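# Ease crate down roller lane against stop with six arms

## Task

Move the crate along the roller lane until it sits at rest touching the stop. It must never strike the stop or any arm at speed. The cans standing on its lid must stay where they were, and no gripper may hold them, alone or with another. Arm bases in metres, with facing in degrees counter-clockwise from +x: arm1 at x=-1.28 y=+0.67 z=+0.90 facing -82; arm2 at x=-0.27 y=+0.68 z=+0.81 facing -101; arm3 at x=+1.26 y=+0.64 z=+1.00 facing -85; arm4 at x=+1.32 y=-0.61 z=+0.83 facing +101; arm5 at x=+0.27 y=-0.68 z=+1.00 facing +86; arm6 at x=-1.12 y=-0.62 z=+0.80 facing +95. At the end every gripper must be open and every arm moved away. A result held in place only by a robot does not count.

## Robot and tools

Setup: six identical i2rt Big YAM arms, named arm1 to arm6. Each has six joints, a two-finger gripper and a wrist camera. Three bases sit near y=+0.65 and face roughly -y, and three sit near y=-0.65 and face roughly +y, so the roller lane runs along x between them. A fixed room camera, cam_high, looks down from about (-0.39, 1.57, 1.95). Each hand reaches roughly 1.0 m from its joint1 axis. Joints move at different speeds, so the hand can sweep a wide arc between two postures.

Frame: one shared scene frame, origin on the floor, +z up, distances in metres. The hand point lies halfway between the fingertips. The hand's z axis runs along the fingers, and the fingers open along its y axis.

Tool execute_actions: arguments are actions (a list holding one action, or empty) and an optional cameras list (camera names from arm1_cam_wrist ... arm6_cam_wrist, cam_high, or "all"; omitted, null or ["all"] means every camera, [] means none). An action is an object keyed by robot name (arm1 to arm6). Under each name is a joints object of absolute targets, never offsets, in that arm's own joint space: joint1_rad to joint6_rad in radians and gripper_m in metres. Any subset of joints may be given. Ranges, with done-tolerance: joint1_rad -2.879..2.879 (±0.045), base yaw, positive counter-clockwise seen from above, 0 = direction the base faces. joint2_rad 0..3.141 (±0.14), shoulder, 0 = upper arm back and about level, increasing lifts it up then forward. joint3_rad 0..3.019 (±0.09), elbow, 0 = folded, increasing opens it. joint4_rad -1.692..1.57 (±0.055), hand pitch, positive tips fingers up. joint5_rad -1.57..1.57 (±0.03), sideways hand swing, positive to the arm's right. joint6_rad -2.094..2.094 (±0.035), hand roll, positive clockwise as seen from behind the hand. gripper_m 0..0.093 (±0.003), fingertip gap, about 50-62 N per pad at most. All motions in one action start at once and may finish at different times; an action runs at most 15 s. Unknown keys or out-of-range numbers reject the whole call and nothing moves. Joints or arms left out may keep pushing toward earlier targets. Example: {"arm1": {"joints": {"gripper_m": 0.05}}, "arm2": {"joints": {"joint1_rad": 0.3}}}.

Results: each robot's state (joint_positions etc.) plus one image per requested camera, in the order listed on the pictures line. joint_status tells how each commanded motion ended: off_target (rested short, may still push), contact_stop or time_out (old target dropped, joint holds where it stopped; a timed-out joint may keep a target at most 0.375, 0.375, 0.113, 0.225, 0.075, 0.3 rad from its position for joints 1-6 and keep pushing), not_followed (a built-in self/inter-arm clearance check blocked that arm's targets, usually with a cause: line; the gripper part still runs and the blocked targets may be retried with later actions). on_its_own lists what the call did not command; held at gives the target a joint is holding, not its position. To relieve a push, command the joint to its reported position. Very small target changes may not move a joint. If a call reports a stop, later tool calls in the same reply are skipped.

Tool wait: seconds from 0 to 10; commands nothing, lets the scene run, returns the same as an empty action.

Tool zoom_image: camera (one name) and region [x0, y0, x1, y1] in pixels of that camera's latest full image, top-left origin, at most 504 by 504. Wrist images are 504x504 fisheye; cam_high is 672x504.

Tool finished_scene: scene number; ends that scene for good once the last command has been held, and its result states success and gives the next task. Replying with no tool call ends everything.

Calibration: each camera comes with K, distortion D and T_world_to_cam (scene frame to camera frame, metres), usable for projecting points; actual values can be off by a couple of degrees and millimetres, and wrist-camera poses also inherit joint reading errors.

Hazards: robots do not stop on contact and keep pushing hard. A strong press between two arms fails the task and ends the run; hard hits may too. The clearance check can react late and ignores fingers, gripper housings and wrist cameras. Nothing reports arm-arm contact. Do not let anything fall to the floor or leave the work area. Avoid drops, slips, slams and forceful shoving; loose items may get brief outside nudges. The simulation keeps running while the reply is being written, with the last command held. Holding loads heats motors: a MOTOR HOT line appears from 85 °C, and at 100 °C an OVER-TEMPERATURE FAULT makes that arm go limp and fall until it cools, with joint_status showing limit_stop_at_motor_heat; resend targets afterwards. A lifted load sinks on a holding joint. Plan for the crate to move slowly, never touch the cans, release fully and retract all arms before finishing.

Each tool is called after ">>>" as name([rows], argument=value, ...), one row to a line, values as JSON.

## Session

>>> execute_actions(actions=[])

Scene clock: 0.00 s.
arm1.joint_positions: joint1_rad=+0.650 joint2_rad=+0.471 joint3_rad=+1.447 joint4_rad=-1.329 joint5_rad=+0.199 joint6_rad=-0.338 gripper_m=+0.095
arm1.joint_status: not commanded
arm1.hand: x=-1.1897 y=+0.5282 z=+1.4915 quat_wxyz=(-0.435, -0.235, -0.787, +0.369) (m; scene frame)
arm2.joint_positions: joint1_rad=+0.704 joint2_rad=+0.608 joint3_rad=+1.308 joint4_rad=-1.177 joint5_rad=-0.076 joint6_rad=-0.482 gripper_m=+0.094
arm2.joint_status: not commanded
arm2.hand: x=-0.1307 y=+0.4578 z=+1.3488 quat_wxyz=(-0.396, -0.227, -0.822, +0.341) (m; scene frame)
arm3.joint_positions: joint1_rad=-0.380 joint2_rad=+0.473 joint3_rad=+1.347 joint4_rad=-1.519 joint5_rad=-0.237 joint6_rad=+0.277 gripper_m=+0.095
arm3.joint_status: not commanded
arm3.hand: x=+1.2472 y=+0.4835 z=+1.5092 quat_wxyz=(-0.388, -0.758, -0.467, +0.236) (m; scene frame)
arm4.joint_positions: joint1_rad=+0.398 joint2_rad=+0.517 joint3_rad=+1.350 joint4_rad=-1.305 joint5_rad=+0.113 joint6_rad=+0.468 gripper_m=+0.095
arm4.joint_status: not commanded
arm4.hand: x=+1.2270 y=-0.4320 z=+1.3792 quat_wxyz=(-0.179, +0.618, -0.587, -0.492) (m; scene frame)
arm5.joint_positions: joint1_rad=+0.232 joint2_rad=+0.512 joint3_rad=+1.426 joint4_rad=-1.166 joint5_rad=-0.251 joint6_rad=-0.377 gripper_m=+0.094
arm5.joint_status: not commanded
arm5.hand: x=+0.1946 y=-0.5022 z=+1.6176 quat_wxyz=(-0.417, +0.719, -0.318, -0.456) (m; scene frame)
arm6.joint_positions: joint1_rad=+0.584 joint2_rad=+0.526 joint3_rad=+1.324 joint4_rad=-1.504 joint5_rad=+0.269 joint6_rad=+0.006 gripper_m=+0.094
arm6.joint_status: not commanded
arm6.hand: x=-1.1959 y=-0.4488 z=+1.2930 quat_wxyz=(-0.290, +0.784, -0.444, -0.323) (m; scene frame)
pictures: arm1_cam_wrist, arm2_cam_wrist, arm3_cam_wrist, arm4_cam_wrist, arm5_cam_wrist, arm6_cam_wrist, cam_high
camera_calibration (this result's frames):
arm1_cam_wrist: T_world_to_cam=[[-0.677937, -0.624752, 0.38741, -1.05426], [-0.726358, 0.488165, -0.483837, -0.394728], [0.113158, -0.609409, -0.784739, 1.75127], [0, 0, 0, 1]] pos_world=[-1.19961, 0.601282, 1.59174]
arm2_cam_wrist: T_world_to_cam=[[-0.64566, -0.657261, 0.388757, -0.310654], [-0.762088, 0.52232, -0.382628, 0.183073], [0.0484314, -0.543315, -0.838131, 1.50775], [0, 0, 0, 1]] pos_world=[-0.134082, 0.51938, 1.45451]
arm3_cam_wrist: T_world_to_cam=[[-0.892659, 0.268764, -0.361837, 1.5238], [0.366304, 0.900353, -0.234917, -0.532265], [0.262644, -0.342243, -0.902157, 1.32217], [0, 0, 0, 1]] pos_world=[1.20794, 0.522189, 1.61913]
arm4_cam_wrist: T_world_to_cam=[[0.90133, 0.239251, -0.361058, -0.502646], [0.078489, -0.910016, -0.407075, 0.0775571], [-0.425962, 0.33857, -0.839004, 1.9462], [0, 0, 0, 1]] pos_world=[1.27597, -0.468087, 1.48295]
arm5_cam_wrist: T_world_to_cam=[[0.837649, 0.444389, 0.317588, -0.457677], [0.539969, -0.586082, -0.604104, 0.586292], [-0.0823249, 0.677514, -0.730888, 1.66203], [0, 0, 0, 1]] pos_world=[0.20362, -0.57905, 1.71429]
arm6_cam_wrist: T_world_to_cam=[[0.883642, 0.432396, 0.17947, 1.01658], [0.466085, -0.848587, -0.250329, 0.497231], [0.044055, 0.304849, -0.951381, 1.53743], [0, 0, 0, 1]] pos_world=[-1.19778, -0.486305, 1.4047]
Images, in order (width x height): arm1_cam_wrist 504x504, arm2_cam_wrist 504x504, arm3_cam_wrist 504x504, arm4_cam_wrist 504x504, arm5_cam_wrist 504x504, arm6_cam_wrist 504x504, cam_high 672x504.

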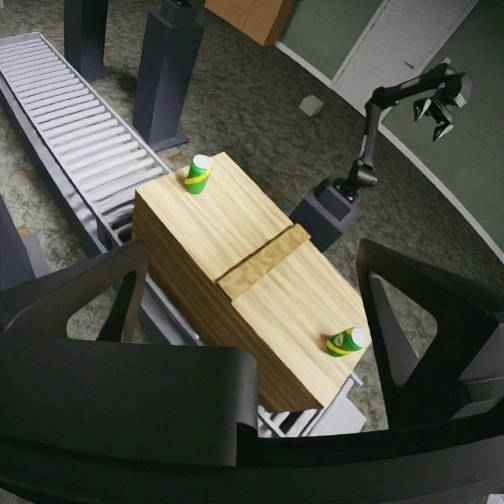

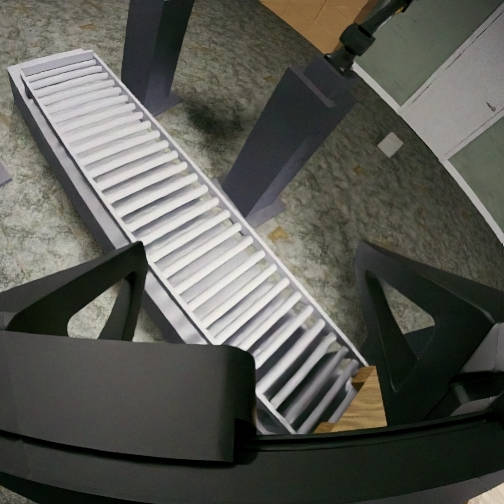

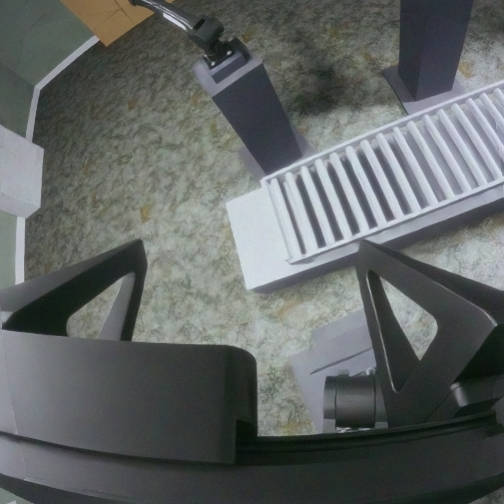

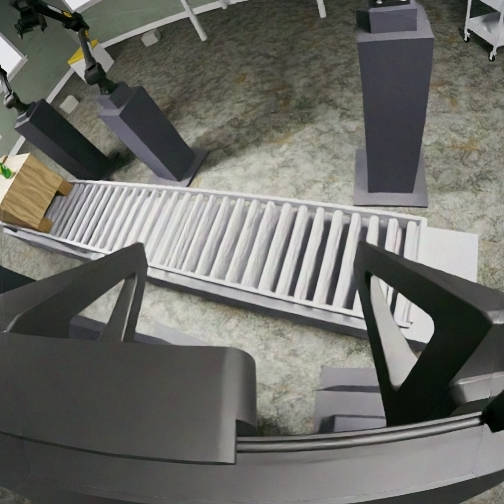

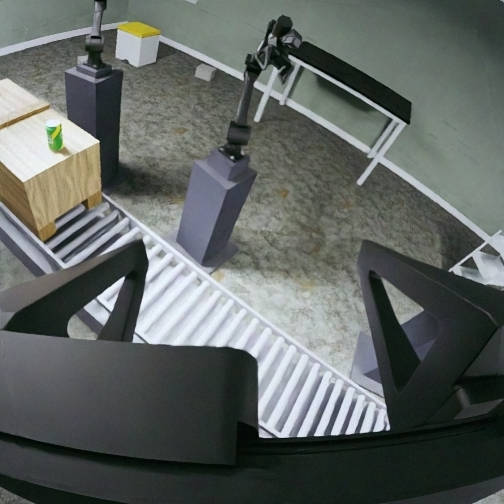

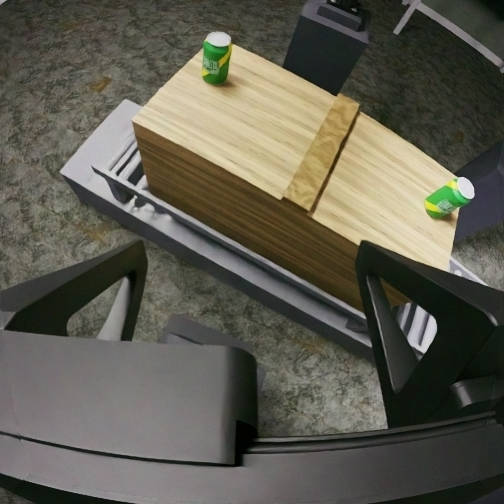

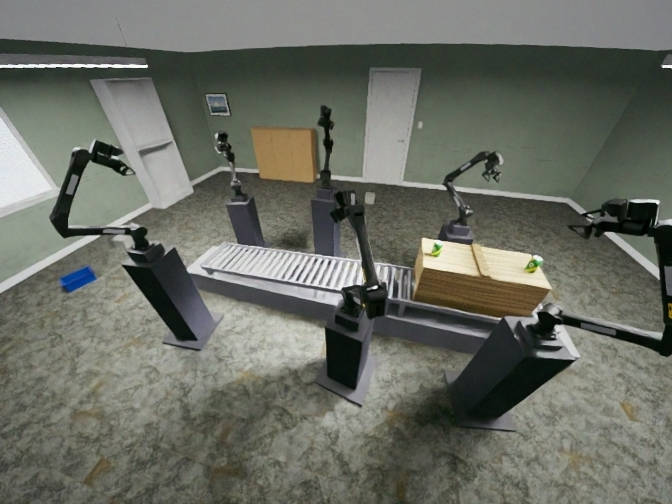

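>>> execute_actions([
  {"arm5":{"joints":{"joint1_rad":0.82,"joint2_rad":2.8,"joint3_rad":2.05,"joint4_rad":-0.45,"joint5_rad":0,"joint6_rad":2,"gripper_m":0}},"arm3":{"joints":{"joint1_rad":-0.95,"joint2_rad":3.12,"joint3_rad":2.37,"joint4_rad":0,"joint5_rad":0,"joint6_rad":-2,"gripper_m":0}},"arm2":{"joints":{"joint1_rad":-0.25,"joint2_rad":1.7,"joint3_rad":1.45,"joint4_rad":-0.25,"joint5_rad":0,"joint6_rad":-2.0,"gripper_m":0}},"arm1":{"joints":{"joint1_rad":-0.85,"joint2_rad":1.9,"joint3_rad":1.85,"joint4_rad":-0.6,"joint5_rad":0,"joint6_rad":0,"gripper_m":0}}},
], cameras=["arm1_cam_wrist"])

>>> execute_actions([
  {"arm2":{"joints":{"joint2_rad":2.25}},"arm1":{"joints":{"joint2_rad":2.47}}},
], cameras=["arm1_cam_wrist","arm2_cam_wrist","arm6_cam_wrist","cam_high"])

Scene clock: 3.30 s.
arm1.joint_positions: joint1_rad=-0.849 joint2_rad=+1.885 joint3_rad=+1.822 joint4_rad=-0.617 joint5_rad=+0.001 joint6_rad=-0.012 gripper_m=+0.001
arm1.joint_status: all done
arm1.hand: x=-1.7840 y=+0.0766 z=+1.1876 quat_wxyz=(-0.173, -0.817, -0.384, +0.394) (m; scene frame)
arm2.joint_positions: joint1_rad=-0.263 joint2_rad=+1.701 joint3_rad=+1.434 joint4_rad=-0.264 joint5_rad=-0.001 joint6_rad=-1.992 gripper_m=+0.000
arm2.joint_status: all done
arm2.hand: x=-0.5877 y=+0.0356 z=+1.0840 quat_wxyz=(+0.211, -0.019, -0.867, +0.450) (m; scene frame)
arm3.joint_positions: joint1_rad=-0.945 joint2_rad=+3.125 joint3_rad=+2.326 joint4_rad=-0.015 joint5_rad=-0.001 joint6_rad=-1.989 gripper_m=+0.001
arm3.joint_status: all done
arm3.hand: x=+0.6308 y=+0.1022 z=+0.6037 quat_wxyz=(+0.214, -0.208, -0.908, +0.293) (m; scene frame)
arm4.joint_positions: joint1_rad=+0.398 joint2_rad=+0.517 joint3_rad=+1.350 joint4_rad=-1.305 joint5_rad=+0.113 joint6_rad=+0.468 gripper_m=+0.095
arm4.joint_status: not commanded
arm4.hand: x=+1.2270 y=-0.4320 z=+1.3792 quat_wxyz=(-0.179, +0.618, -0.587, -0.492) (m; scene frame)
arm5.joint_positions: joint1_rad=+0.819 joint2_rad=+2.802 joint3_rad=+2.030 joint4_rad=-0.452 joint5_rad=-0.002 joint6_rad=+1.990 gripper_m=+0.000
arm5.joint_status: all done
arm5.hand: x=-0.2398 y=-0.1183 z=+0.6938 quat_wxyz=(+0.091, +0.161, -0.972, -0.147) (m; scene frame)
arm6.joint_positions: joint1_rad=+0.584 joint2_rad=+0.526 joint3_rad=+1.324 joint4_rad=-1.504 joint5_rad=+0.269 joint6_rad=+0.006 gripper_m=+0.094
arm6.joint_status: not commanded
arm6.hand: x=-1.1959 y=-0.4488 z=+1.2930 quat_wxyz=(-0.290, +0.784, -0.444, -0.323) (m; scene frame)
pictures: arm1_cam_wrist
camera_calibration (this result's frames):
arm1_cam_wrist: T_world_to_cam=[[-0.774952, 0.631434, 0.0272314, -1.46313], [0.604536, 0.753131, -0.25948, 1.33454], [-0.184353, -0.184622, -0.965365, 0.956076], [0, 0, 0, 1]] pos_world=[-1.76438, 0.0953023, 1.30909]
Images, in order (width x height): arm1_cam_wrist 504x504.

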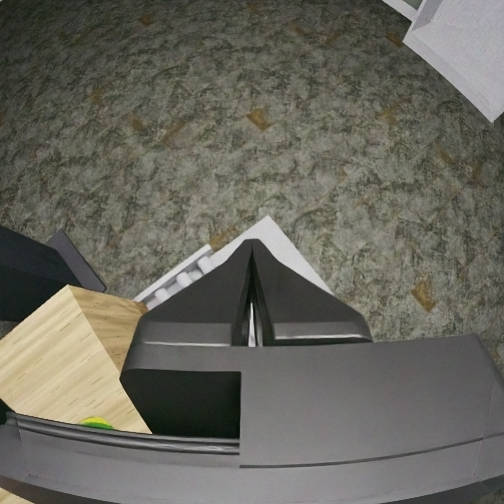

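Scene clock: 5.07 s.
arm1.joint_positions: joint1_rad=-0.849 joint2_rad=+2.455 joint3_rad=+1.825 joint4_rad=-0.607 joint5_rad=+0.001 joint6_rad=-0.012 gripper_m=+0.001
arm1.joint_status: all done
arm1.hand: x=-1.7677 y=+0.1018 z=+0.7574 quat_wxyz=(-0.064, -0.893, -0.418, +0.153) (m; scene frame)
arm2.joint_positions: joint1_rad=-0.263 joint2_rad=+2.242 joint3_rad=+1.427 joint4_rad=-0.251 joint5_rad=-0.001 joint6_rad=-1.993 gripper_m=+0.000
arm2.joint_status: all done
arm2.hand: x=-0.5743 y=+0.0595 z=+0.7039 quat_wxyz=(+0.105, -0.020, -0.968, +0.227) (m; scene frame)
arm3.joint_positions: joint1_rad=-0.945 joint2_rad=+3.125 joint3_rad=+2.326 joint4_rad=-0.015 joint5_rad=-0.001 joint6_rad=-1.990 gripper_m=+0.001
arm3.joint_status: not commanded
arm3.hand: x=+0.6308 y=+0.1022 z=+0.6037 quat_wxyz=(+0.214, -0.208, -0.908, +0.293) (m; scene frame)
arm4.joint_positions: joint1_rad=+0.398 joint2_rad=+0.517 joint3_rad=+1.350 joint4_rad=-1.305 joint5_rad=+0.113 joint6_rad=+0.468 gripper_m=+0.095
arm4.joint_status: not commanded
arm4.hand: x=+1.2270 y=-0.4320 z=+1.3792 quat_wxyz=(-0.179, +0.618, -0.587, -0.492) (m; scene frame)
arm5.joint_positions: joint1_rad=+0.819 joint2_rad=+2.802 joint3_rad=+2.030 joint4_rad=-0.452 joint5_rad=-0.002 joint6_rad=+1.990 gripper_m=+0.000
arm5.joint_status: not commanded
arm5.hand: x=-0.2398 y=-0.1183 z=+0.6938 quat_wxyz=(+0.091, +0.161, -0.972, -0.147) (m; scene frame)
arm6.joint_positions: joint1_rad=+0.584 joint2_rad=+0.526 joint3_rad=+1.324 joint4_rad=-1.504 joint5_rad=+0.269 joint6_rad=+0.006 gripper_m=+0.094
arm6.joint_status: not commanded
arm6.hand: x=-1.1959 y=-0.4488 z=+1.2930 quat_wxyz=(-0.290, +0.784, -0.444, -0.323) (m; scene frame)
pictures: arm1_cam_wrist, arm2_cam_wrist, arm6_cam_wrist, cam_high
camera_calibration (this result's frames):
arm1_cam_wrist: T_world_to_cam=[[-0.778763, 0.627214, 0.0114482, -1.44908], [0.602818, 0.743172, 0.290354, 0.775594], [0.173606, 0.233018, -0.956851, 1.13224], [0, 0, 0, 1]] pos_world=[-1.7926, 0.0686512, 0.87478]
arm2_cam_wrist: T_world_to_cam=[[0.015704, -0.891978, 0.451806, -0.258726], [-0.663003, 0.328949, 0.672473, -0.867917], [-0.748452, -0.310109, -0.586218, 0.123467], [0, 0, 0, 1]] pos_world=[-0.478959, 0.0930114, 0.772923]
arm6_cam_wrist: T_world_to_cam=[[0.883642, 0.432396, 0.17947, 1.01658], [0.466085, -0.848587, -0.250329, 0.497231], [0.044055, 0.304849, -0.951381, 1.53743], [0, 0, 0, 1]] pos_world=[-1.19778, -0.486305, 1.4047]
Images, in order (width x height): arm1_cam_wrist 504x504, arm2_cam_wrist 504x504, arm6_cam_wrist 504x504, cam_high 672x504.

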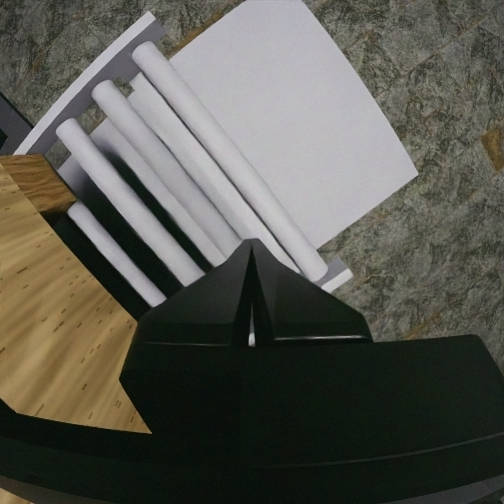

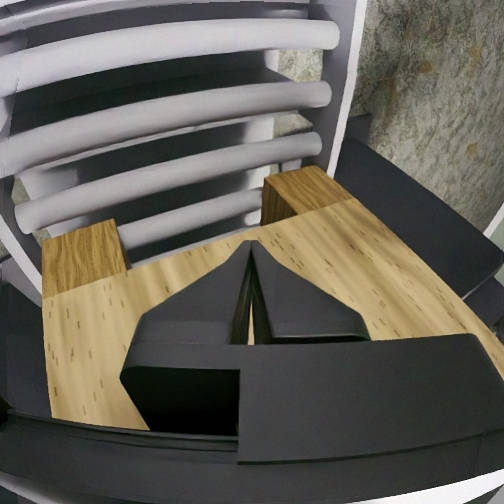

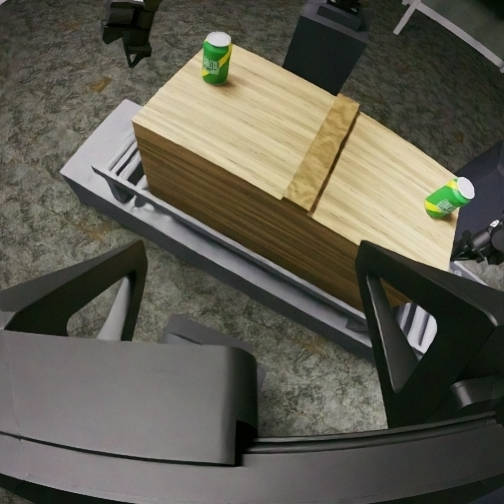

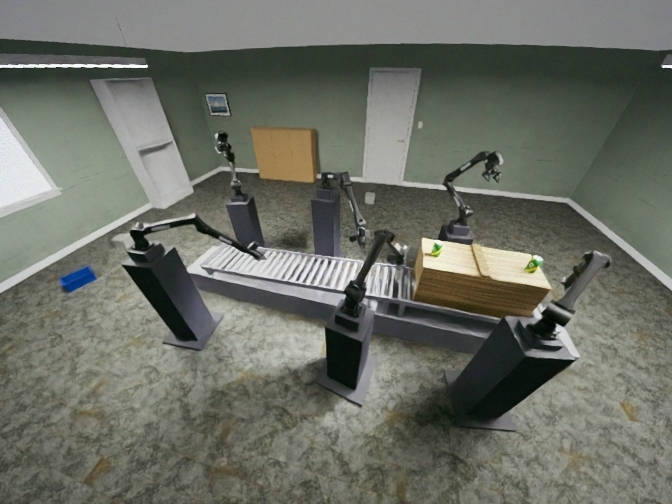

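>>> execute_actions([
  {"arm2":{"joints":{"joint1_rad":-0.36}},"arm1":{"joints":{"joint1_rad":-0.7,"joint4_rad":-0.9,"joint6_rad":-0.4}}},
], cameras=["arm1_cam_wrist","arm2_cam_wrist","arm6_cam_wrist"])

>>> execute_actions([
  {"arm1":{"joints":{"joint1_rad":-0.58}}},
], cameras=["arm1_cam_wrist","arm2_cam_wrist","arm6_cam_wrist"])

Scene clock: 6.97 s.
arm1.joint_positions: joint1_rad=-0.693 joint2_rad=+2.455 joint3_rad=+1.825 joint4_rad=-0.887 joint5_rad=+0.001 joint6_rad=-0.386 gripper_m=+0.001
arm1.joint_status: all done
arm1.hand: x=-1.6390 y=+0.0907 z=+0.7434 quat_wxyz=(-0.003, -0.764, -0.645, +0.026) (m; scene frame)
arm2.joint_positions: joint1_rad=-0.371 joint2_rad=+2.242 joint3_rad=+1.427 joint4_rad=-0.251 joint5_rad=-0.001 joint6_rad=-1.993 gripper_m=+0.000
arm2.joint_status: all done
arm2.hand: x=-0.6391 y=+0.0963 z=+0.7036 quat_wxyz=(+0.117, -0.072, -0.966, +0.221) (m; scene frame)
arm3.joint_positions: joint1_rad=-0.945 joint2_rad=+3.125 joint3_rad=+2.326 joint4_rad=-0.015 joint5_rad=-0.001 joint6_rad=-1.990 gripper_m=+0.001
arm3.joint_status: not commanded
arm3.hand: x=+0.6308 y=+0.1022 z=+0.6037 quat_wxyz=(+0.214, -0.208, -0.908, +0.293) (m; scene frame)
arm4.joint_positions: joint1_rad=+0.398 joint2_rad=+0.517 joint3_rad=+1.350 joint4_rad=-1.305 joint5_rad=+0.113 joint6_rad=+0.468 gripper_m=+0.095
arm4.joint_status: not commanded
arm4.hand: x=+1.2270 y=-0.4320 z=+1.3792 quat_wxyz=(-0.179, +0.618, -0.587, -0.492) (m; scene frame)
arm5.joint_positions: joint1_rad=+0.819 joint2_rad=+2.802 joint3_rad=+2.030 joint4_rad=-0.452 joint5_rad=-0.002 joint6_rad=+1.990 gripper_m=+0.000
arm5.joint_status: not commanded
arm5.hand: x=-0.2398 y=-0.1183 z=+0.6938 quat_wxyz=(+0.091, +0.161, -0.972, -0.147) (m; scene frame)
arm6.joint_positions: joint1_rad=+0.584 joint2_rad=+0.526 joint3_rad=+1.324 joint4_rad=-1.504 joint5_rad=+0.269 joint6_rad=+0.006 gripper_m=+0.094
arm6.joint_status: not commanded
arm6.hand: x=-1.1959 y=-0.4488 z=+1.2930 quat_wxyz=(-0.290, +0.784, -0.444, -0.323) (m; scene frame)
pictures: arm1_cam_wrist, arm2_cam_wrist, arm6_cam_wrist
camera_calibration (this result's frames):
arm1_cam_wrist: T_world_to_cam=[[-0.988574, 0.149357, 0.02034, -1.64882], [0.135779, 0.823737, 0.550474, -0.255879], [0.0654625, 0.546947, -0.834604, 0.802439], [0, 0, 0, 1]] pos_world=[-1.64777, 0.018149, 0.84411]
arm2_cam_wrist: T_world_to_cam=[[-0.0806033, -0.888621, 0.451503, -0.286357], [-0.62386, 0.398256, 0.672451, -0.904504], [-0.777369, -0.227473, -0.586476, 0.0599396], [0, 0, 0, 1]] pos_world=[-0.54077, 0.119396, 0.772679]
arm6_cam_wrist: T_world_to_cam=[[0.883642, 0.432396, 0.17947, 1.01658], [0.466085, -0.848587, -0.250329, 0.497231], [0.044055, 0.304849, -0.951381, 1.53743], [0, 0, 0, 1]] pos_world=[-1.19778, -0.486305, 1.4047]
Images, in order (width x height): arm1_cam_wrist 504x504, arm2_cam_wrist 504x504, arm6_cam_wrist 504x504.

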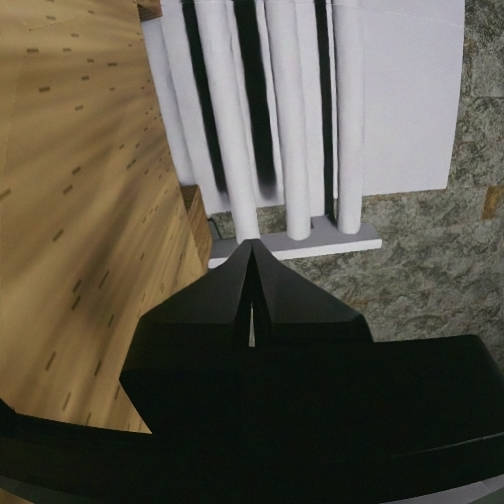

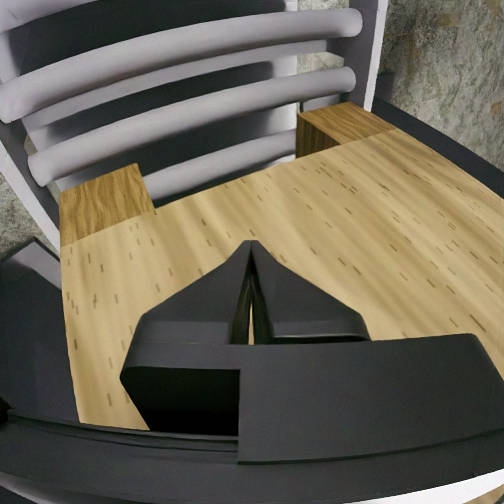

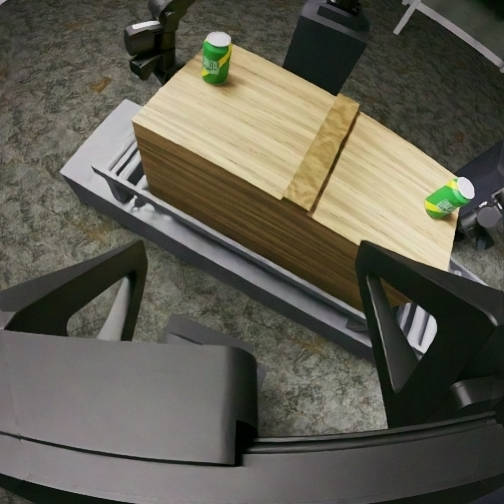

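Scene clock: 8.37 s.
arm1.joint_positions: joint1_rad=-0.596 joint2_rad=+2.455 joint3_rad=+1.828 joint4_rad=-0.887 joint5_rad=+0.005 joint6_rad=-0.404 gripper_m=+0.001
arm1.joint_status: all done
arm1.hand: x=-1.5828 y=+0.0578 z=+0.7440 quat_wxyz=(-0.003, -0.725, -0.688, +0.028) (m; scene frame)
arm2.joint_positions: joint1_rad=-0.371 joint2_rad=+2.242 joint3_rad=+1.427 joint4_rad=-0.251 joint5_rad=-0.001 joint6_rad=-1.993 gripper_m=+0.000
arm2.joint_status: not commanded
arm2.hand: x=-0.6391 y=+0.0963 z=+0.7036 quat_wxyz=(+0.117, -0.072, -0.966, +0.221) (m; scene frame)
arm3.joint_positions: joint1_rad=-0.945 joint2_rad=+3.125 joint3_rad=+2.326 joint4_rad=-0.015 joint5_rad=-0.001 joint6_rad=-1.990 gripper_m=+0.001
arm3.joint_status: not commanded
arm3.hand: x=+0.6308 y=+0.1022 z=+0.6037 quat_wxyz=(+0.214, -0.208, -0.908, +0.293) (m; scene frame)
arm4.joint_positions: joint1_rad=+0.398 joint2_rad=+0.517 joint3_rad=+1.350 joint4_rad=-1.305 joint5_rad=+0.113 joint6_rad=+0.468 gripper_m=+0.095
arm4.joint_status: not commanded
arm4.hand: x=+1.2270 y=-0.4320 z=+1.3792 quat_wxyz=(-0.179, +0.618, -0.587, -0.492) (m; scene frame)
arm5.joint_positions: joint1_rad=+0.819 joint2_rad=+2.802 joint3_rad=+2.030 joint4_rad=-0.452 joint5_rad=-0.002 joint6_rad=+1.990 gripper_m=+0.000
arm5.joint_status: not commanded
arm5.hand: x=-0.2398 y=-0.1183 z=+0.6938 quat_wxyz=(+0.091, +0.161, -0.972, -0.147) (m; scene frame)
arm6.joint_positions: joint1_rad=+0.584 joint2_rad=+0.526 joint3_rad=+1.324 joint4_rad=-1.504 joint5_rad=+0.269 joint6_rad=+0.006 gripper_m=+0.094
arm6.joint_status: not commanded
arm6.hand: x=-1.1959 y=-0.4488 z=+1.2930 quat_wxyz=(-0.290, +0.784, -0.444, -0.323) (m; scene frame)
pictures: arm1_cam_wrist, arm2_cam_wrist, arm6_cam_wrist
camera_calibration (this result's frames):
arm1_cam_wrist: T_world_to_cam=[[-0.999049, 0.0349671, 0.026031, -1.60257], [0.043523, 0.833815, 0.550326, -0.383116], [-0.00246169, 0.550936, -0.834544, 0.709459], [0, 0, 0, 1]] pos_world=[-1.58263, -0.0153817, 0.84463]
arm2_cam_wrist: T_world_to_cam=[[-0.0806033, -0.888621, 0.451503, -0.286357], [-0.62386, 0.398256, 0.672451, -0.904504], [-0.777369, -0.227473, -0.586476, 0.0599396], [0, 0, 0, 1]] pos_world=[-0.54077, 0.119396, 0.772679]
arm6_cam_wrist: T_world_to_cam=[[0.883642, 0.432396, 0.17947, 1.01658], [0.466085, -0.848587, -0.250329, 0.497231], [0.044055, 0.304849, -0.951381, 1.53743], [0, 0, 0, 1]] pos_world=[-1.19778, -0.486305, 1.4047]
Images, in order (width x height): arm1_cam_wrist 504x504, arm2_cam_wrist 504x504, arm6_cam_wrist 504x504.

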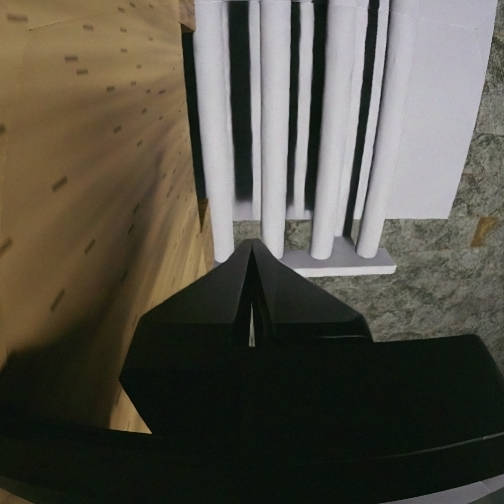

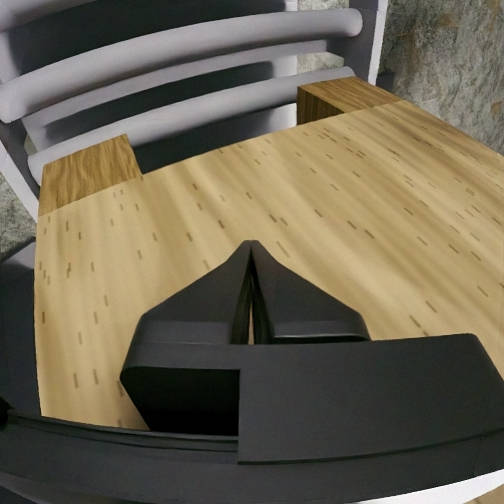

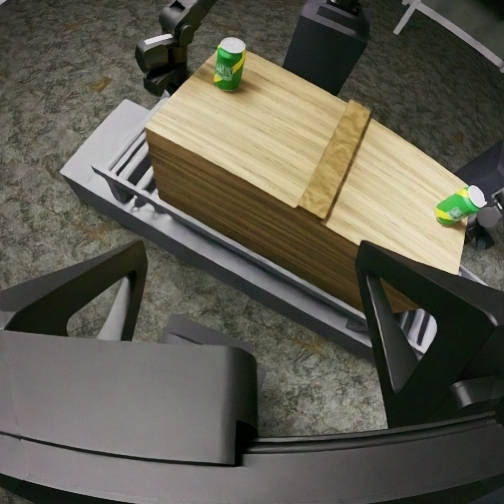

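>>> execute_actions([
  {"arm2":{"joints":{"joint1_rad":-0.23,"joint4_rad":-0.4,"joint6_rad":-1.95}},"arm1":{"joints":{"joint1_rad":-0.43,"joint6_rad":-0.3}}},
], cameras=[])

>>> execute_actions([
  {"arm2":{"joints":{"joint1_rad":-0.06,"joint4_rad":-0.55,"joint6_rad":-1.8}},"arm1":{"joints":{"joint1_rad":-0.28,"joint6_rad":-0.15}}},
], cameras=[])

>>> execute_actions([
  {"arm2":{"joints":{"joint1_rad":0.11,"joint4_rad":-0.7,"joint6_rad":-1.63}},"arm1":{"joints":{"joint1_rad":-0.14,"joint6_rad":0}}},
], cameras=["arm5_cam_wrist","arm2_cam_wrist","cam_high"])

Scene clock: 10.73 s.
arm1.joint_positions: joint1_rad=-0.427 joint2_rad=+2.455 joint3_rad=+1.828 joint4_rad=-0.887 joint5_rad=+0.003 joint6_rad=-0.314 gripper_m=+0.001
arm1.joint_status: all done
arm1.hand: x=-1.4749 y=+0.0155 z=+0.7430 quat_wxyz=(-0.007, -0.697, -0.716, +0.026) (m; scene frame)
arm2.joint_positions: joint1_rad=-0.202 joint2_rad=+2.240 joint3_rad=+1.427 joint4_rad=-0.407 joint5_rad=-0.010 joint6_rad=-1.945 gripper_m=+0.000
arm2.joint_status: all done
arm2.hand: x=-0.5209 y=+0.0730 z=+0.6889 quat_wxyz=(+0.060, -0.013, -0.985, +0.164) (m; scene frame)
arm3.joint_positions: joint1_rad=-0.945 joint2_rad=+3.125 joint3_rad=+2.326 joint4_rad=-0.015 joint5_rad=-0.001 joint6_rad=-1.990 gripper_m=+0.001
arm3.joint_status: not commanded
arm3.hand: x=+0.6308 y=+0.1022 z=+0.6037 quat_wxyz=(+0.214, -0.208, -0.908, +0.293) (m; scene frame)
arm4.joint_positions: joint1_rad=+0.398 joint2_rad=+0.517 joint3_rad=+1.350 joint4_rad=-1.305 joint5_rad=+0.113 joint6_rad=+0.468 gripper_m=+0.095
arm4.joint_status: not commanded
arm4.hand: x=+1.2270 y=-0.4320 z=+1.3792 quat_wxyz=(-0.179, +0.618, -0.587, -0.492) (m; scene frame)
arm5.joint_positions: joint1_rad=+0.819 joint2_rad=+2.802 joint3_rad=+2.030 joint4_rad=-0.452 joint5_rad=-0.002 joint6_rad=+1.990 gripper_m=+0.000
arm5.joint_status: not commanded
arm5.hand: x=-0.2398 y=-0.1183 z=+0.6938 quat_wxyz=(+0.091, +0.161, -0.972, -0.147) (m; scene frame)
arm6.joint_positions: joint1_rad=+0.584 joint2_rad=+0.526 joint3_rad=+1.324 joint4_rad=-1.504 joint5_rad=+0.269 joint6_rad=+0.006 gripper_m=+0.094
arm6.joint_status: not commanded
arm6.hand: x=-1.1959 y=-0.4488 z=+1.2930 quat_wxyz=(-0.290, +0.784, -0.444, -0.323) (m; scene frame)
pictures: none
No camera images: the call's "cameras" was empty. Leave "cameras" out to get every camera's image.

Scene clock: 12.43 s.
arm1.joint_positions: joint1_rad=-0.284 joint2_rad=+2.455 joint3_rad=+1.828 joint4_rad=-0.890 joint5_rad=+0.004 joint6_rad=-0.164 gripper_m=+0.001
arm1.joint_status: all done
arm1.hand: x=-1.3800 y=-0.0046 z=+0.7422 quat_wxyz=(-0.010, -0.700, -0.714, +0.023) (m; scene frame)
arm2.joint_positions: joint1_rad=-0.047 joint2_rad=+2.239 joint3_rad=+1.427 joint4_rad=-0.541 joint5_rad=-0.002 joint6_rad=-1.808 gripper_m=+0.000
arm2.joint_status: all done
arm2.hand: x=-0.4183 y=+0.0715 z=+0.6808 quat_wxyz=(+0.024, -0.005, -0.994, +0.106) (m; scene frame)
arm3.joint_positions: joint1_rad=-0.945 joint2_rad=+3.125 joint3_rad=+2.326 joint4_rad=-0.015 joint5_rad=-0.001 joint6_rad=-1.990 gripper_m=+0.001
arm3.joint_status: not commanded
arm3.hand: x=+0.6308 y=+0.1022 z=+0.6037 quat_wxyz=(+0.214, -0.208, -0.908, +0.293) (m; scene frame)
arm4.joint_positions: joint1_rad=+0.398 joint2_rad=+0.517 joint3_rad=+1.350 joint4_rad=-1.305 joint5_rad=+0.113 joint6_rad=+0.468 gripper_m=+0.095
arm4.joint_status: not commanded
arm4.hand: x=+1.2270 y=-0.4320 z=+1.3792 quat_wxyz=(-0.179, +0.618, -0.587, -0.492) (m; scene frame)
arm5.joint_positions: joint1_rad=+0.819 joint2_rad=+2.802 joint3_rad=+2.030 joint4_rad=-0.452 joint5_rad=-0.002 joint6_rad=+1.990 gripper_m=+0.000
arm5.joint_status: not commanded
arm5.hand: x=-0.2398 y=-0.1183 z=+0.6938 quat_wxyz=(+0.091, +0.161, -0.972, -0.147) (m; scene frame)
arm6.joint_positions: joint1_rad=+0.584 joint2_rad=+0.526 joint3_rad=+1.324 joint4_rad=-1.504 joint5_rad=+0.269 joint6_rad=+0.006 gripper_m=+0.094
arm6.joint_status: not commanded
arm6.hand: x=-1.1959 y=-0.4488 z=+1.2930 quat_wxyz=(-0.290, +0.784, -0.444, -0.323) (m; scene frame)
pictures: none
No camera images: the call's "cameras" was empty. Leave "cameras" out to get every camera's image.

Scene clock: 13.87 s.
arm1.joint_positions: joint1_rad=-0.144 joint2_rad=+2.455 joint3_rad=+1.828 joint4_rad=-0.893 joint5_rad=+0.004 joint6_rad=-0.014 gripper_m=+0.001
arm1.joint_status: all done
arm1.hand: x=-1.2848 y=-0.0108 z=+0.7413 quat_wxyz=(-0.012, -0.703, -0.711, +0.019) (m; scene frame)
arm2.joint_positions: joint1_rad=+0.120 joint2_rad=+2.239 joint3_rad=+1.428 joint4_rad=-0.691 joint5_rad=-0.002 joint6_rad=-1.638 gripper_m=+0.000
arm2.joint_status: all done
arm2.hand: x=-0.3125 y=+0.0900 z=+0.6765 quat_wxyz=(+0.000, -0.006, -0.999, +0.036) (m; scene frame)
arm3.joint_positions: joint1_rad=-0.945 joint2_rad=+3.125 joint3_rad=+2.326 joint4_rad=-0.015 joint5_rad=-0.001 joint6_rad=-1.990 gripper_m=+0.001
arm3.joint_status: not commanded
arm3.hand: x=+0.6308 y=+0.1022 z=+0.6037 quat_wxyz=(+0.214, -0.208, -0.908, +0.293) (m; scene frame)
arm4.joint_positions: joint1_rad=+0.398 joint2_rad=+0.517 joint3_rad=+1.350 joint4_rad=-1.305 joint5_rad=+0.113 joint6_rad=+0.468 gripper_m=+0.095
arm4.joint_status: not commanded
arm4.hand: x=+1.2270 y=-0.4320 z=+1.3792 quat_wxyz=(-0.179, +0.618, -0.587, -0.492) (m; scene frame)
arm5.joint_positions: joint1_rad=+0.819 joint2_rad=+2.802 joint3_rad=+2.030 joint4_rad=-0.452 joint5_rad=-0.002 joint6_rad=+1.990 gripper_m=+0.000
arm5.joint_status: not commanded
arm5.hand: x=-0.2398 y=-0.1183 z=+0.6938 quat_wxyz=(+0.091, +0.161, -0.972, -0.147) (m; scene frame)
arm6.joint_positions: joint1_rad=+0.584 joint2_rad=+0.526 joint3_rad=+1.324 joint4_rad=-1.504 joint5_rad=+0.269 joint6_rad=+0.006 gripper_m=+0.094
arm6.joint_status: not commanded
arm6.hand: x=-1.1959 y=-0.4488 z=+1.2930 quat_wxyz=(-0.290, +0.784, -0.444, -0.323) (m; scene frame)
pictures: arm2_cam_wrist, arm5_cam_wrist, cam_high
camera_calibration (this result's frames):
arm2_cam_wrist: T_world_to_cam=[[-0.00850668, -0.996618, 0.0817336, 0.0289481], [-0.806278, 0.0551829, 0.588957, -0.649584], [-0.591475, -0.06089, -0.804021, 0.486797], [0, 0, 0, 1]] pos_world=[-0.235571, 0.0943372, 0.771605]
arm5_cam_wrist: T_world_to_cam=[[0.293744, -0.904826, -0.308229, 0.173128], [-0.620837, -0.425777, 0.658237, -0.64742], [-0.726826, -0.00199303, -0.686818, 0.425567], [0, 0, 0, 1]] pos_world=[-0.143484, -0.118158, 0.771806]
Images, in order (width x height): arm2_cam_wrist 504x504, arm5_cam_wrist 504x504, cam_high 672x504.

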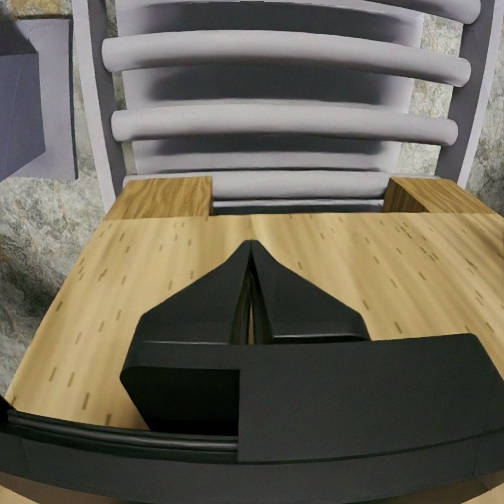

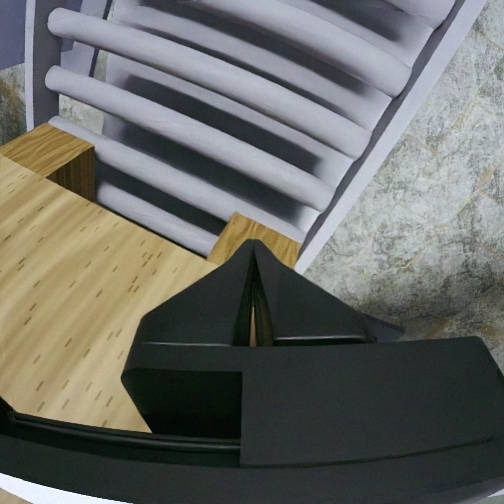

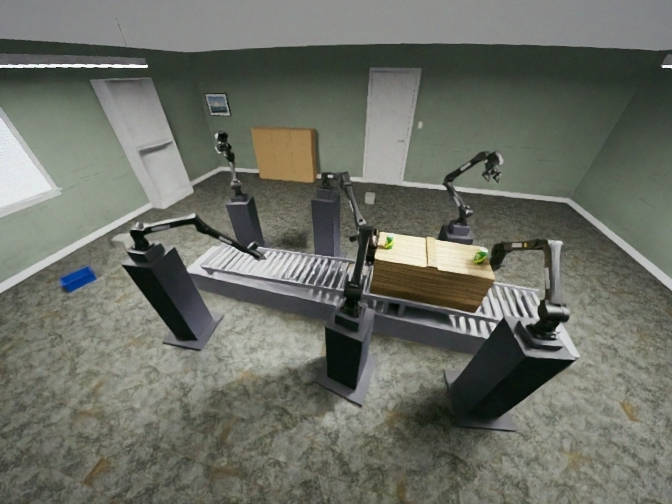

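>>> execute_actions([
  {"arm2":{"joints":{"joint1_rad":0.26,"joint6_rad":-1.5}},"arm1":{"joints":{"joint1_rad":-0.01,"joint6_rad":0.13}}},
], cameras=["arm5_cam_wrist"])

>>> execute_actions([
  {"arm2":{"joints":{"joint1_rad":1.4}},"arm1":{"joints":{"joint1_rad":0.09,"joint6_rad":0.22}},"arm5":{"joints":{"joint1_rad":0.73}}},
], cameras=["arm5_cam_wrist"])

>>> execute_actions([
  {"arm1":{"joints":{"joint1_rad":0.23,"joint6_rad":0.36}},"arm5":{"joints":{"joint1_rad":0.59}}},
], cameras=["arm5_cam_wrist","cam_high"])

Scene clock: 15.93 s.
arm1.joint_positions: joint1_rad=-0.018 joint2_rad=+2.455 joint3_rad=+1.828 joint4_rad=-0.897 joint5_rad=+0.004 joint6_rad=+0.120 gripper_m=+0.001
arm1.joint_status: all done
arm1.hand: x=-1.1999 y=-0.0052 z=+0.7411 quat_wxyz=(-0.013, -0.706, -0.708, +0.016) (m; scene frame)
arm2.joint_positions: joint1_rad=+0.272 joint2_rad=+2.239 joint3_rad=+1.428 joint4_rad=-0.691 joint5_rad=-0.002 joint6_rad=-1.507 gripper_m=+0.000
arm2.joint_status: all done
arm2.hand: x=-0.2231 y=+0.0896 z=+0.6768 quat_wxyz=(-0.005, +0.004, -0.999, +0.035) (m; scene frame)
arm3.joint_positions: joint1_rad=-0.945 joint2_rad=+3.125 joint3_rad=+2.326 joint4_rad=-0.015 joint5_rad=-0.001 joint6_rad=-1.990 gripper_m=+0.001
arm3.joint_status: not commanded
arm3.hand: x=+0.6308 y=+0.1022 z=+0.6037 quat_wxyz=(+0.214, -0.208, -0.908, +0.293) (m; scene frame)
arm4.joint_positions: joint1_rad=+0.398 joint2_rad=+0.517 joint3_rad=+1.350 joint4_rad=-1.305 joint5_rad=+0.113 joint6_rad=+0.468 gripper_m=+0.095
arm4.joint_status: not commanded
arm4.hand: x=+1.2270 y=-0.4320 z=+1.3792 quat_wxyz=(-0.179, +0.618, -0.587, -0.492) (m; scene frame)
arm5.joint_positions: joint1_rad=+0.819 joint2_rad=+2.802 joint3_rad=+2.030 joint4_rad=-0.452 joint5_rad=-0.002 joint6_rad=+1.990 gripper_m=+0.000
arm5.joint_status: not commanded
arm5.hand: x=-0.2398 y=-0.1183 z=+0.6938 quat_wxyz=(+0.091, +0.161, -0.972, -0.147) (m; scene frame)
arm6.joint_positions: joint1_rad=+0.584 joint2_rad=+0.526 joint3_rad=+1.324 joint4_rad=-1.504 joint5_rad=+0.269 joint6_rad=+0.006 gripper_m=+0.094
arm6.joint_status: not commanded
arm6.hand: x=-1.1959 y=-0.4488 z=+1.2930 quat_wxyz=(-0.290, +0.784, -0.444, -0.323) (m; scene frame)
pictures: arm5_cam_wrist
camera_calibration (this result's frames):
arm5_cam_wrist: T_world_to_cam=[[0.293744, -0.904826, -0.308229, 0.173128], [-0.620837, -0.425777, 0.658237, -0.64742], [-0.726826, -0.00199303, -0.686818, 0.425567], [0, 0, 0, 1]] pos_world=[-0.143484, -0.118158, 0.771806]
Images, in order (width x height): arm5_cam_wrist 504x504.

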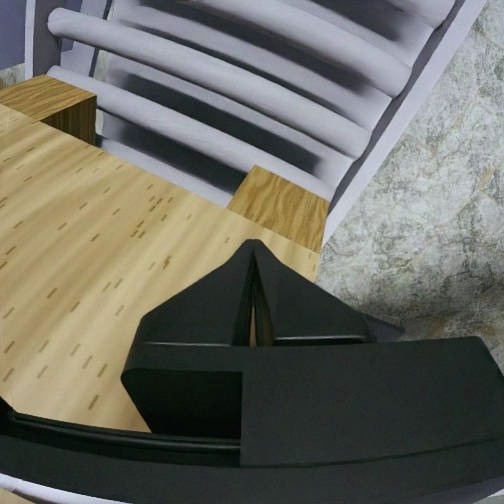

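Scene clock: 17.63 s.
arm1.joint_positions: joint1_rad=+0.083 joint2_rad=+2.455 joint3_rad=+1.828 joint4_rad=-0.898 joint5_rad=+0.004 joint6_rad=+0.211 gripper_m=+0.001
arm1.joint_status: all done
arm1.hand: x=-1.1321 y=+0.0069 z=+0.7407 quat_wxyz=(-0.014, -0.703, -0.711, +0.014) (m; scene frame)
arm2.joint_positions: joint1_rad=+1.409 joint2_rad=+2.239 joint3_rad=+1.446 joint4_rad=-0.691 joint5_rad=-0.001 joint6_rad=-1.506 gripper_m=+0.000
arm2.joint_status: all done
arm2.hand: x=+0.2947 y=+0.4657 z=+0.6826 quat_wxyz=(-0.027, +0.541, -0.840, +0.036) (m; scene frame)
arm3.joint_positions: joint1_rad=-0.945 joint2_rad=+3.125 joint3_rad=+2.326 joint4_rad=-0.015 joint5_rad=-0.001 joint6_rad=-1.990 gripper_m=+0.001
arm3.joint_status: not commanded
arm3.hand: x=+0.6308 y=+0.1022 z=+0.6037 quat_wxyz=(+0.214, -0.208, -0.908, +0.293) (m; scene frame)
arm4.joint_positions: joint1_rad=+0.398 joint2_rad=+0.517 joint3_rad=+1.350 joint4_rad=-1.305 joint5_rad=+0.113 joint6_rad=+0.468 gripper_m=+0.095
arm4.joint_status: not commanded
arm4.hand: x=+1.2270 y=-0.4320 z=+1.3792 quat_wxyz=(-0.179, +0.618, -0.587, -0.492) (m; scene frame)
arm5.joint_positions: joint1_rad=+0.722 joint2_rad=+2.802 joint3_rad=+2.030 joint4_rad=-0.452 joint5_rad=-0.001 joint6_rad=+1.990 gripper_m=+0.000
arm5.joint_status: all done
arm5.hand: x=-0.1836 y=-0.0714 z=+0.6947 quat_wxyz=(+0.083, +0.114, -0.978, -0.152) (m; scene frame)
arm6.joint_positions: joint1_rad=+0.584 joint2_rad=+0.526 joint3_rad=+1.324 joint4_rad=-1.504 joint5_rad=+0.269 joint6_rad=+0.006 gripper_m=+0.094
arm6.joint_status: not commanded
arm6.hand: x=-1.1959 y=-0.4488 z=+1.2930 quat_wxyz=(-0.290, +0.784, -0.444, -0.323) (m; scene frame)
pictures: arm5_cam_wrist
camera_calibration (this result's frames):
arm5_cam_wrist: T_world_to_cam=[[0.204804, -0.928515, -0.309702, 0.18235], [-0.659313, -0.364725, 0.657482, -0.595366], [-0.723438, 0.0695359, -0.686879, 0.472826], [0, 0, 0, 1]] pos_world=[-0.0878181, -0.0807082, 0.77269]
Images, in order (width x height): arm5_cam_wrist 504x504.

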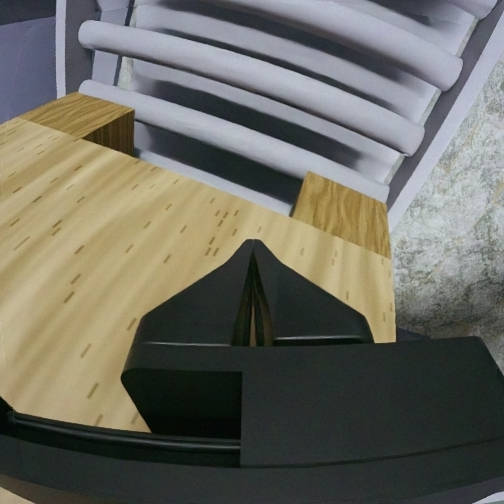

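Scene clock: 19.63 s.
arm1.joint_positions: joint1_rad=+0.232 joint2_rad=+2.454 joint3_rad=+1.828 joint4_rad=-0.901 joint5_rad=+0.004 joint6_rad=+0.347 gripper_m=+0.001
arm1.joint_status: all done
arm1.hand: x=-1.0361 y=+0.0368 z=+0.7406 quat_wxyz=(-0.015, -0.698, -0.716, +0.010) (m; scene frame)
arm2.joint_positions: joint1_rad=+1.409 joint2_rad=+2.239 joint3_rad=+1.446 joint4_rad=-0.691 joint5_rad=-0.001 joint6_rad=-1.506 gripper_m=+0.000
arm2.joint_status: not commanded
arm2.hand: x=+0.2947 y=+0.4657 z=+0.6826 quat_wxyz=(-0.027, +0.541, -0.840, +0.036) (m; scene frame)
arm3.joint_positions: joint1_rad=-0.945 joint2_rad=+3.125 joint3_rad=+2.326 joint4_rad=-0.015 joint5_rad=-0.001 joint6_rad=-1.990 gripper_m=+0.001
arm3.joint_status: not commanded
arm3.hand: x=+0.6308 y=+0.1022 z=+0.6037 quat_wxyz=(+0.214, -0.208, -0.908, +0.293) (m; scene frame)
arm4.joint_positions: joint1_rad=+0.398 joint2_rad=+0.517 joint3_rad=+1.350 joint4_rad=-1.305 joint5_rad=+0.113 joint6_rad=+0.468 gripper_m=+0.095
arm4.joint_status: not commanded
arm4.hand: x=+1.2270 y=-0.4320 z=+1.3792 quat_wxyz=(-0.179, +0.618, -0.587, -0.492) (m; scene frame)
arm5.joint_positions: joint1_rad=+0.508 joint2_rad=+2.804 joint3_rad=+2.022 joint4_rad=-0.476 joint5_rad=+0.018 joint6_rad=+2.017 gripper_m=+0.000
arm5.joint_status: joint1_rad off_target (ended at +0.508, target +0.590)
arm5.hand: x=-0.0372 y=+0.0044 z=+0.6907 quat_wxyz=(+0.054, -0.006, -0.987, -0.149) (m; scene frame)
arm6.joint_positions: joint1_rad=+0.584 joint2_rad=+0.526 joint3_rad=+1.324 joint4_rad=-1.504 joint5_rad=+0.269 joint6_rad=+0.006 gripper_m=+0.094
arm6.joint_status: not commanded
arm6.hand: x=-1.1959 y=-0.4488 z=+1.2930 quat_wxyz=(-0.290, +0.784, -0.444, -0.323) (m; scene frame)
pictures: arm5_cam_wrist, cam_high
camera_calibration (this result's frames):
arm5_cam_wrist: T_world_to_cam=[[-0.0213524, -0.95749, -0.287675, 0.198013], [-0.74135, -0.177891, 0.647113, -0.46527], [-0.670779, 0.227085, -0.706037, 0.585201], [0, 0, 0, 1]] pos_world=[0.0518411, -0.026062, 0.771219]
Images, in order (width x height): arm5_cam_wrist 504x504, cam_high 672x504.

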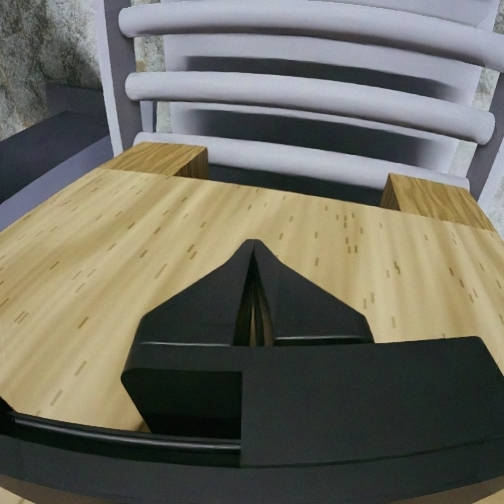

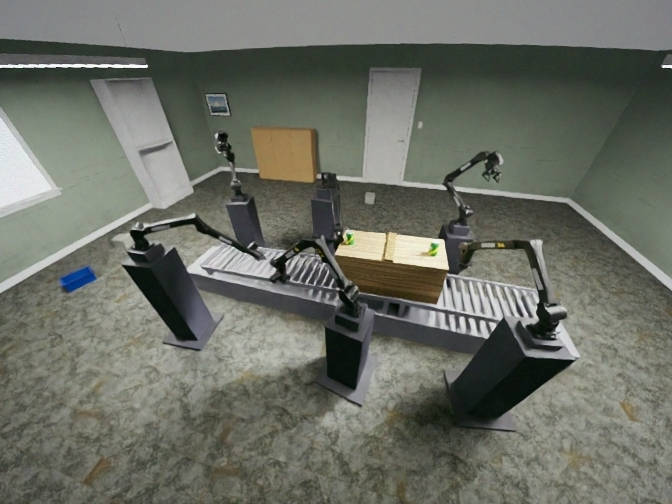

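>>> execute_actions([
  {"arm5":{"joints":{"joint1_rad":0.46,"joint6_rad":1.88,"joint4_rad":-0.55}},"arm2":{"joints":{"joint1_rad":1.0,"joint2_rad":0.7,"joint3_rad":1.05,"joint4_rad":-0.85,"joint6_rad":0}}},
], cameras=["arm5_cam_wrist","arm2_cam_wrist"])

>>> execute_actions([
  {"arm5":{"joints":{"joint1_rad":0.32,"joint6_rad":1.73,"joint4_rad":-0.65}}},
], cameras=["arm5_cam_wrist","arm2_cam_wrist"])

Scene clock: 22.37 s.
arm1.joint_positions: joint1_rad=+0.232 joint2_rad=+2.454 joint3_rad=+1.828 joint4_rad=-0.901 joint5_rad=+0.004 joint6_rad=+0.347 gripper_m=+0.001
arm1.joint_status: not commanded
arm1.hand: x=-1.0361 y=+0.0368 z=+0.7406 quat_wxyz=(-0.015, -0.698, -0.716, +0.010) (m; scene frame)
arm2.joint_positions: joint1_rad=+0.989 joint2_rad=+0.692 joint3_rad=+1.052 joint4_rad=-0.843 joint5_rad=+0.001 joint6_rad=-0.008 gripper_m=+0.000
arm2.joint_status: all done
arm2.hand: x=-0.0200 y=+0.4328 z=+1.2576 quat_wxyz=(-0.479, -0.323, -0.792, +0.200) (m; scene frame)
arm3.joint_positions: joint1_rad=-0.945 joint2_rad=+3.125 joint3_rad=+2.326 joint4_rad=-0.015 joint5_rad=-0.001 joint6_rad=-1.990 gripper_m=+0.001
arm3.joint_status: not commanded
arm3.hand: x=+0.6308 y=+0.1022 z=+0.6037 quat_wxyz=(+0.214, -0.208, -0.908, +0.293) (m; scene frame)
arm4.joint_positions: joint1_rad=+0.398 joint2_rad=+0.517 joint3_rad=+1.350 joint4_rad=-1.305 joint5_rad=+0.113 joint6_rad=+0.468 gripper_m=+0.095
arm4.joint_status: not commanded
arm4.hand: x=+1.2270 y=-0.4320 z=+1.3792 quat_wxyz=(-0.179, +0.618, -0.587, -0.492) (m; scene frame)
arm5.joint_positions: joint1_rad=+0.375 joint2_rad=+2.804 joint3_rad=+2.023 joint4_rad=-0.569 joint5_rad=+0.018 joint6_rad=+1.901 gripper_m=+0.000
arm5.joint_status: joint1_rad off_target (ended at +0.374, target +0.460); the others done
arm5.hand: x=+0.0625 y=+0.0191 z=+0.6859 quat_wxyz=(+0.022, -0.015, -0.993, -0.112) (m; scene frame)
arm6.joint_positions: joint1_rad=+0.584 joint2_rad=+0.526 joint3_rad=+1.324 joint4_rad=-1.504 joint5_rad=+0.269 joint6_rad=+0.006 gripper_m=+0.094
arm6.joint_status: not commanded
arm6.hand: x=-1.1959 y=-0.4488 z=+1.2930 quat_wxyz=(-0.290, +0.784, -0.444, -0.323) (m; scene frame)
pictures: arm2_cam_wrist, arm5_cam_wrist
camera_calibration (this result's frames):
arm2_cam_wrist: T_world_to_cam=[[-0.708085, -0.705957, 0.0155055, 0.269053], [-0.6379, 0.630098, -0.442786, 0.277089], [0.302818, -0.323422, -0.896493, 1.39566], [0, 0, 0, 1]] pos_world=[-0.0553636, 0.466733, 1.36972]
arm5_cam_wrist: T_world_to_cam=[[-0.0276702, -0.976307, -0.214614, 0.163471], [-0.783363, -0.112188, 0.611356, -0.359741], [-0.620948, 0.185037, -0.761698, 0.681216], [0, 0, 0, 1]] pos_world=[0.145716, -0.00681137, 0.773894]
Images, in order (width x height): arm2_cam_wrist 504x504, arm5_cam_wrist 504x504.

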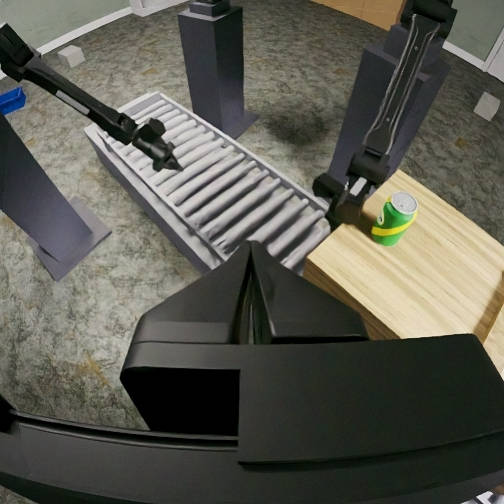

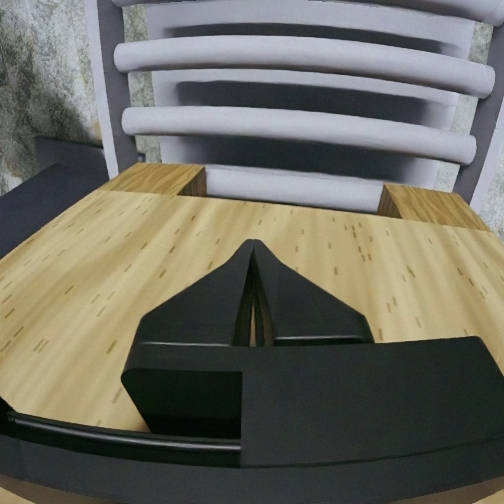

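Scene clock: 23.97 s.
arm1.joint_positions: joint1_rad=+0.232 joint2_rad=+2.454 joint3_rad=+1.828 joint4_rad=-0.901 joint5_rad=+0.004 joint6_rad=+0.347 gripper_m=+0.001
arm1.joint_status: not commanded
arm1.hand: x=-1.0361 y=+0.0368 z=+0.7406 quat_wxyz=(-0.015, -0.698, -0.716, +0.010) (m; scene frame)
arm2.joint_positions: joint1_rad=+0.989 joint2_rad=+0.692 joint3_rad=+1.052 joint4_rad=-0.843 joint5_rad=+0.001 joint6_rad=-0.008 gripper_m=+0.000
arm2.joint_status: not commanded
arm2.hand: x=-0.0200 y=+0.4328 z=+1.2576 quat_wxyz=(-0.479, -0.323, -0.792, +0.200) (m; scene frame)
arm3.joint_positions: joint1_rad=-0.945 joint2_rad=+3.125 joint3_rad=+2.326 joint4_rad=-0.015 joint5_rad=-0.001 joint6_rad=-1.990 gripper_m=+0.001
arm3.joint_status: not commanded
arm3.hand: x=+0.6308 y=+0.1022 z=+0.6037 quat_wxyz=(+0.214, -0.208, -0.908, +0.293) (m; scene frame)
arm4.joint_positions: joint1_rad=+0.398 joint2_rad=+0.517 joint3_rad=+1.350 joint4_rad=-1.305 joint5_rad=+0.113 joint6_rad=+0.468 gripper_m=+0.095
arm4.joint_status: not commanded
arm4.hand: x=+1.2270 y=-0.4320 z=+1.3792 quat_wxyz=(-0.179, +0.618, -0.587, -0.492) (m; scene frame)
arm5.joint_positions: joint1_rad=+0.229 joint2_rad=+2.804 joint3_rad=+2.024 joint4_rad=-0.669 joint5_rad=+0.022 joint6_rad=+1.751 gripper_m=+0.000
arm5.joint_status: joint1_rad off_target (ended at +0.230, target +0.320); the others done
arm5.hand: x=+0.1697 y=+0.0194 z=+0.6832 quat_wxyz=(-0.005, -0.013, -0.998, -0.067) (m; scene frame)
arm6.joint_positions: joint1_rad=+0.584 joint2_rad=+0.526 joint3_rad=+1.324 joint4_rad=-1.504 joint5_rad=+0.269 joint6_rad=+0.006 gripper_m=+0.094
arm6.joint_status: not commanded
arm6.hand: x=-1.1959 y=-0.4488 z=+1.2930 quat_wxyz=(-0.290, +0.784, -0.444, -0.323) (m; scene frame)
pictures: arm2_cam_wrist, arm5_cam_wrist
camera_calibration (this result's frames):
arm2_cam_wrist: T_world_to_cam=[[-0.708213, -0.705835, 0.0151672, 0.269423], [-0.637683, 0.630317, -0.442787, 0.277], [0.302975, -0.32326, -0.896498, 1.3956], [0, 0, 0, 1]] pos_world=[-0.0553843, 0.466712, 1.36972]
arm5_cam_wrist: T_world_to_cam=[[-0.0186389, -0.991931, -0.125404, 0.103991], [-0.814133, -0.0577498, 0.577799, -0.246962], [-0.580379, 0.112865, -0.806488, 0.770876], [0, 0, 0, 1]] pos_world=[0.248279, 0.00188449, 0.777437]
Images, in order (width x height): arm2_cam_wrist 504x504, arm5_cam_wrist 504x504.

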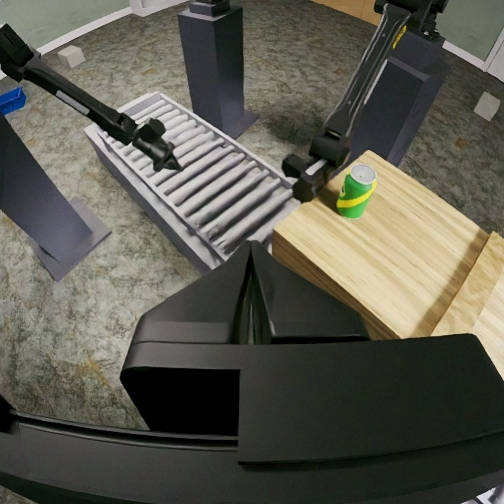

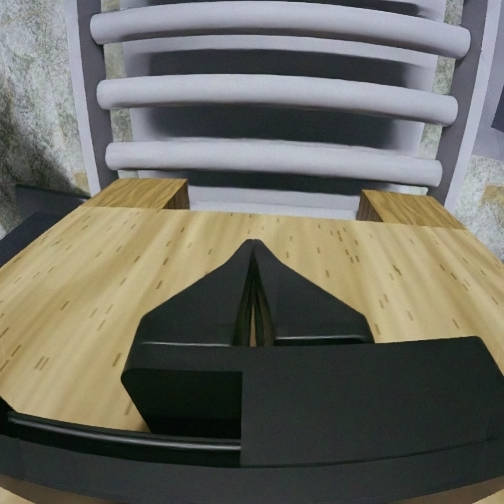

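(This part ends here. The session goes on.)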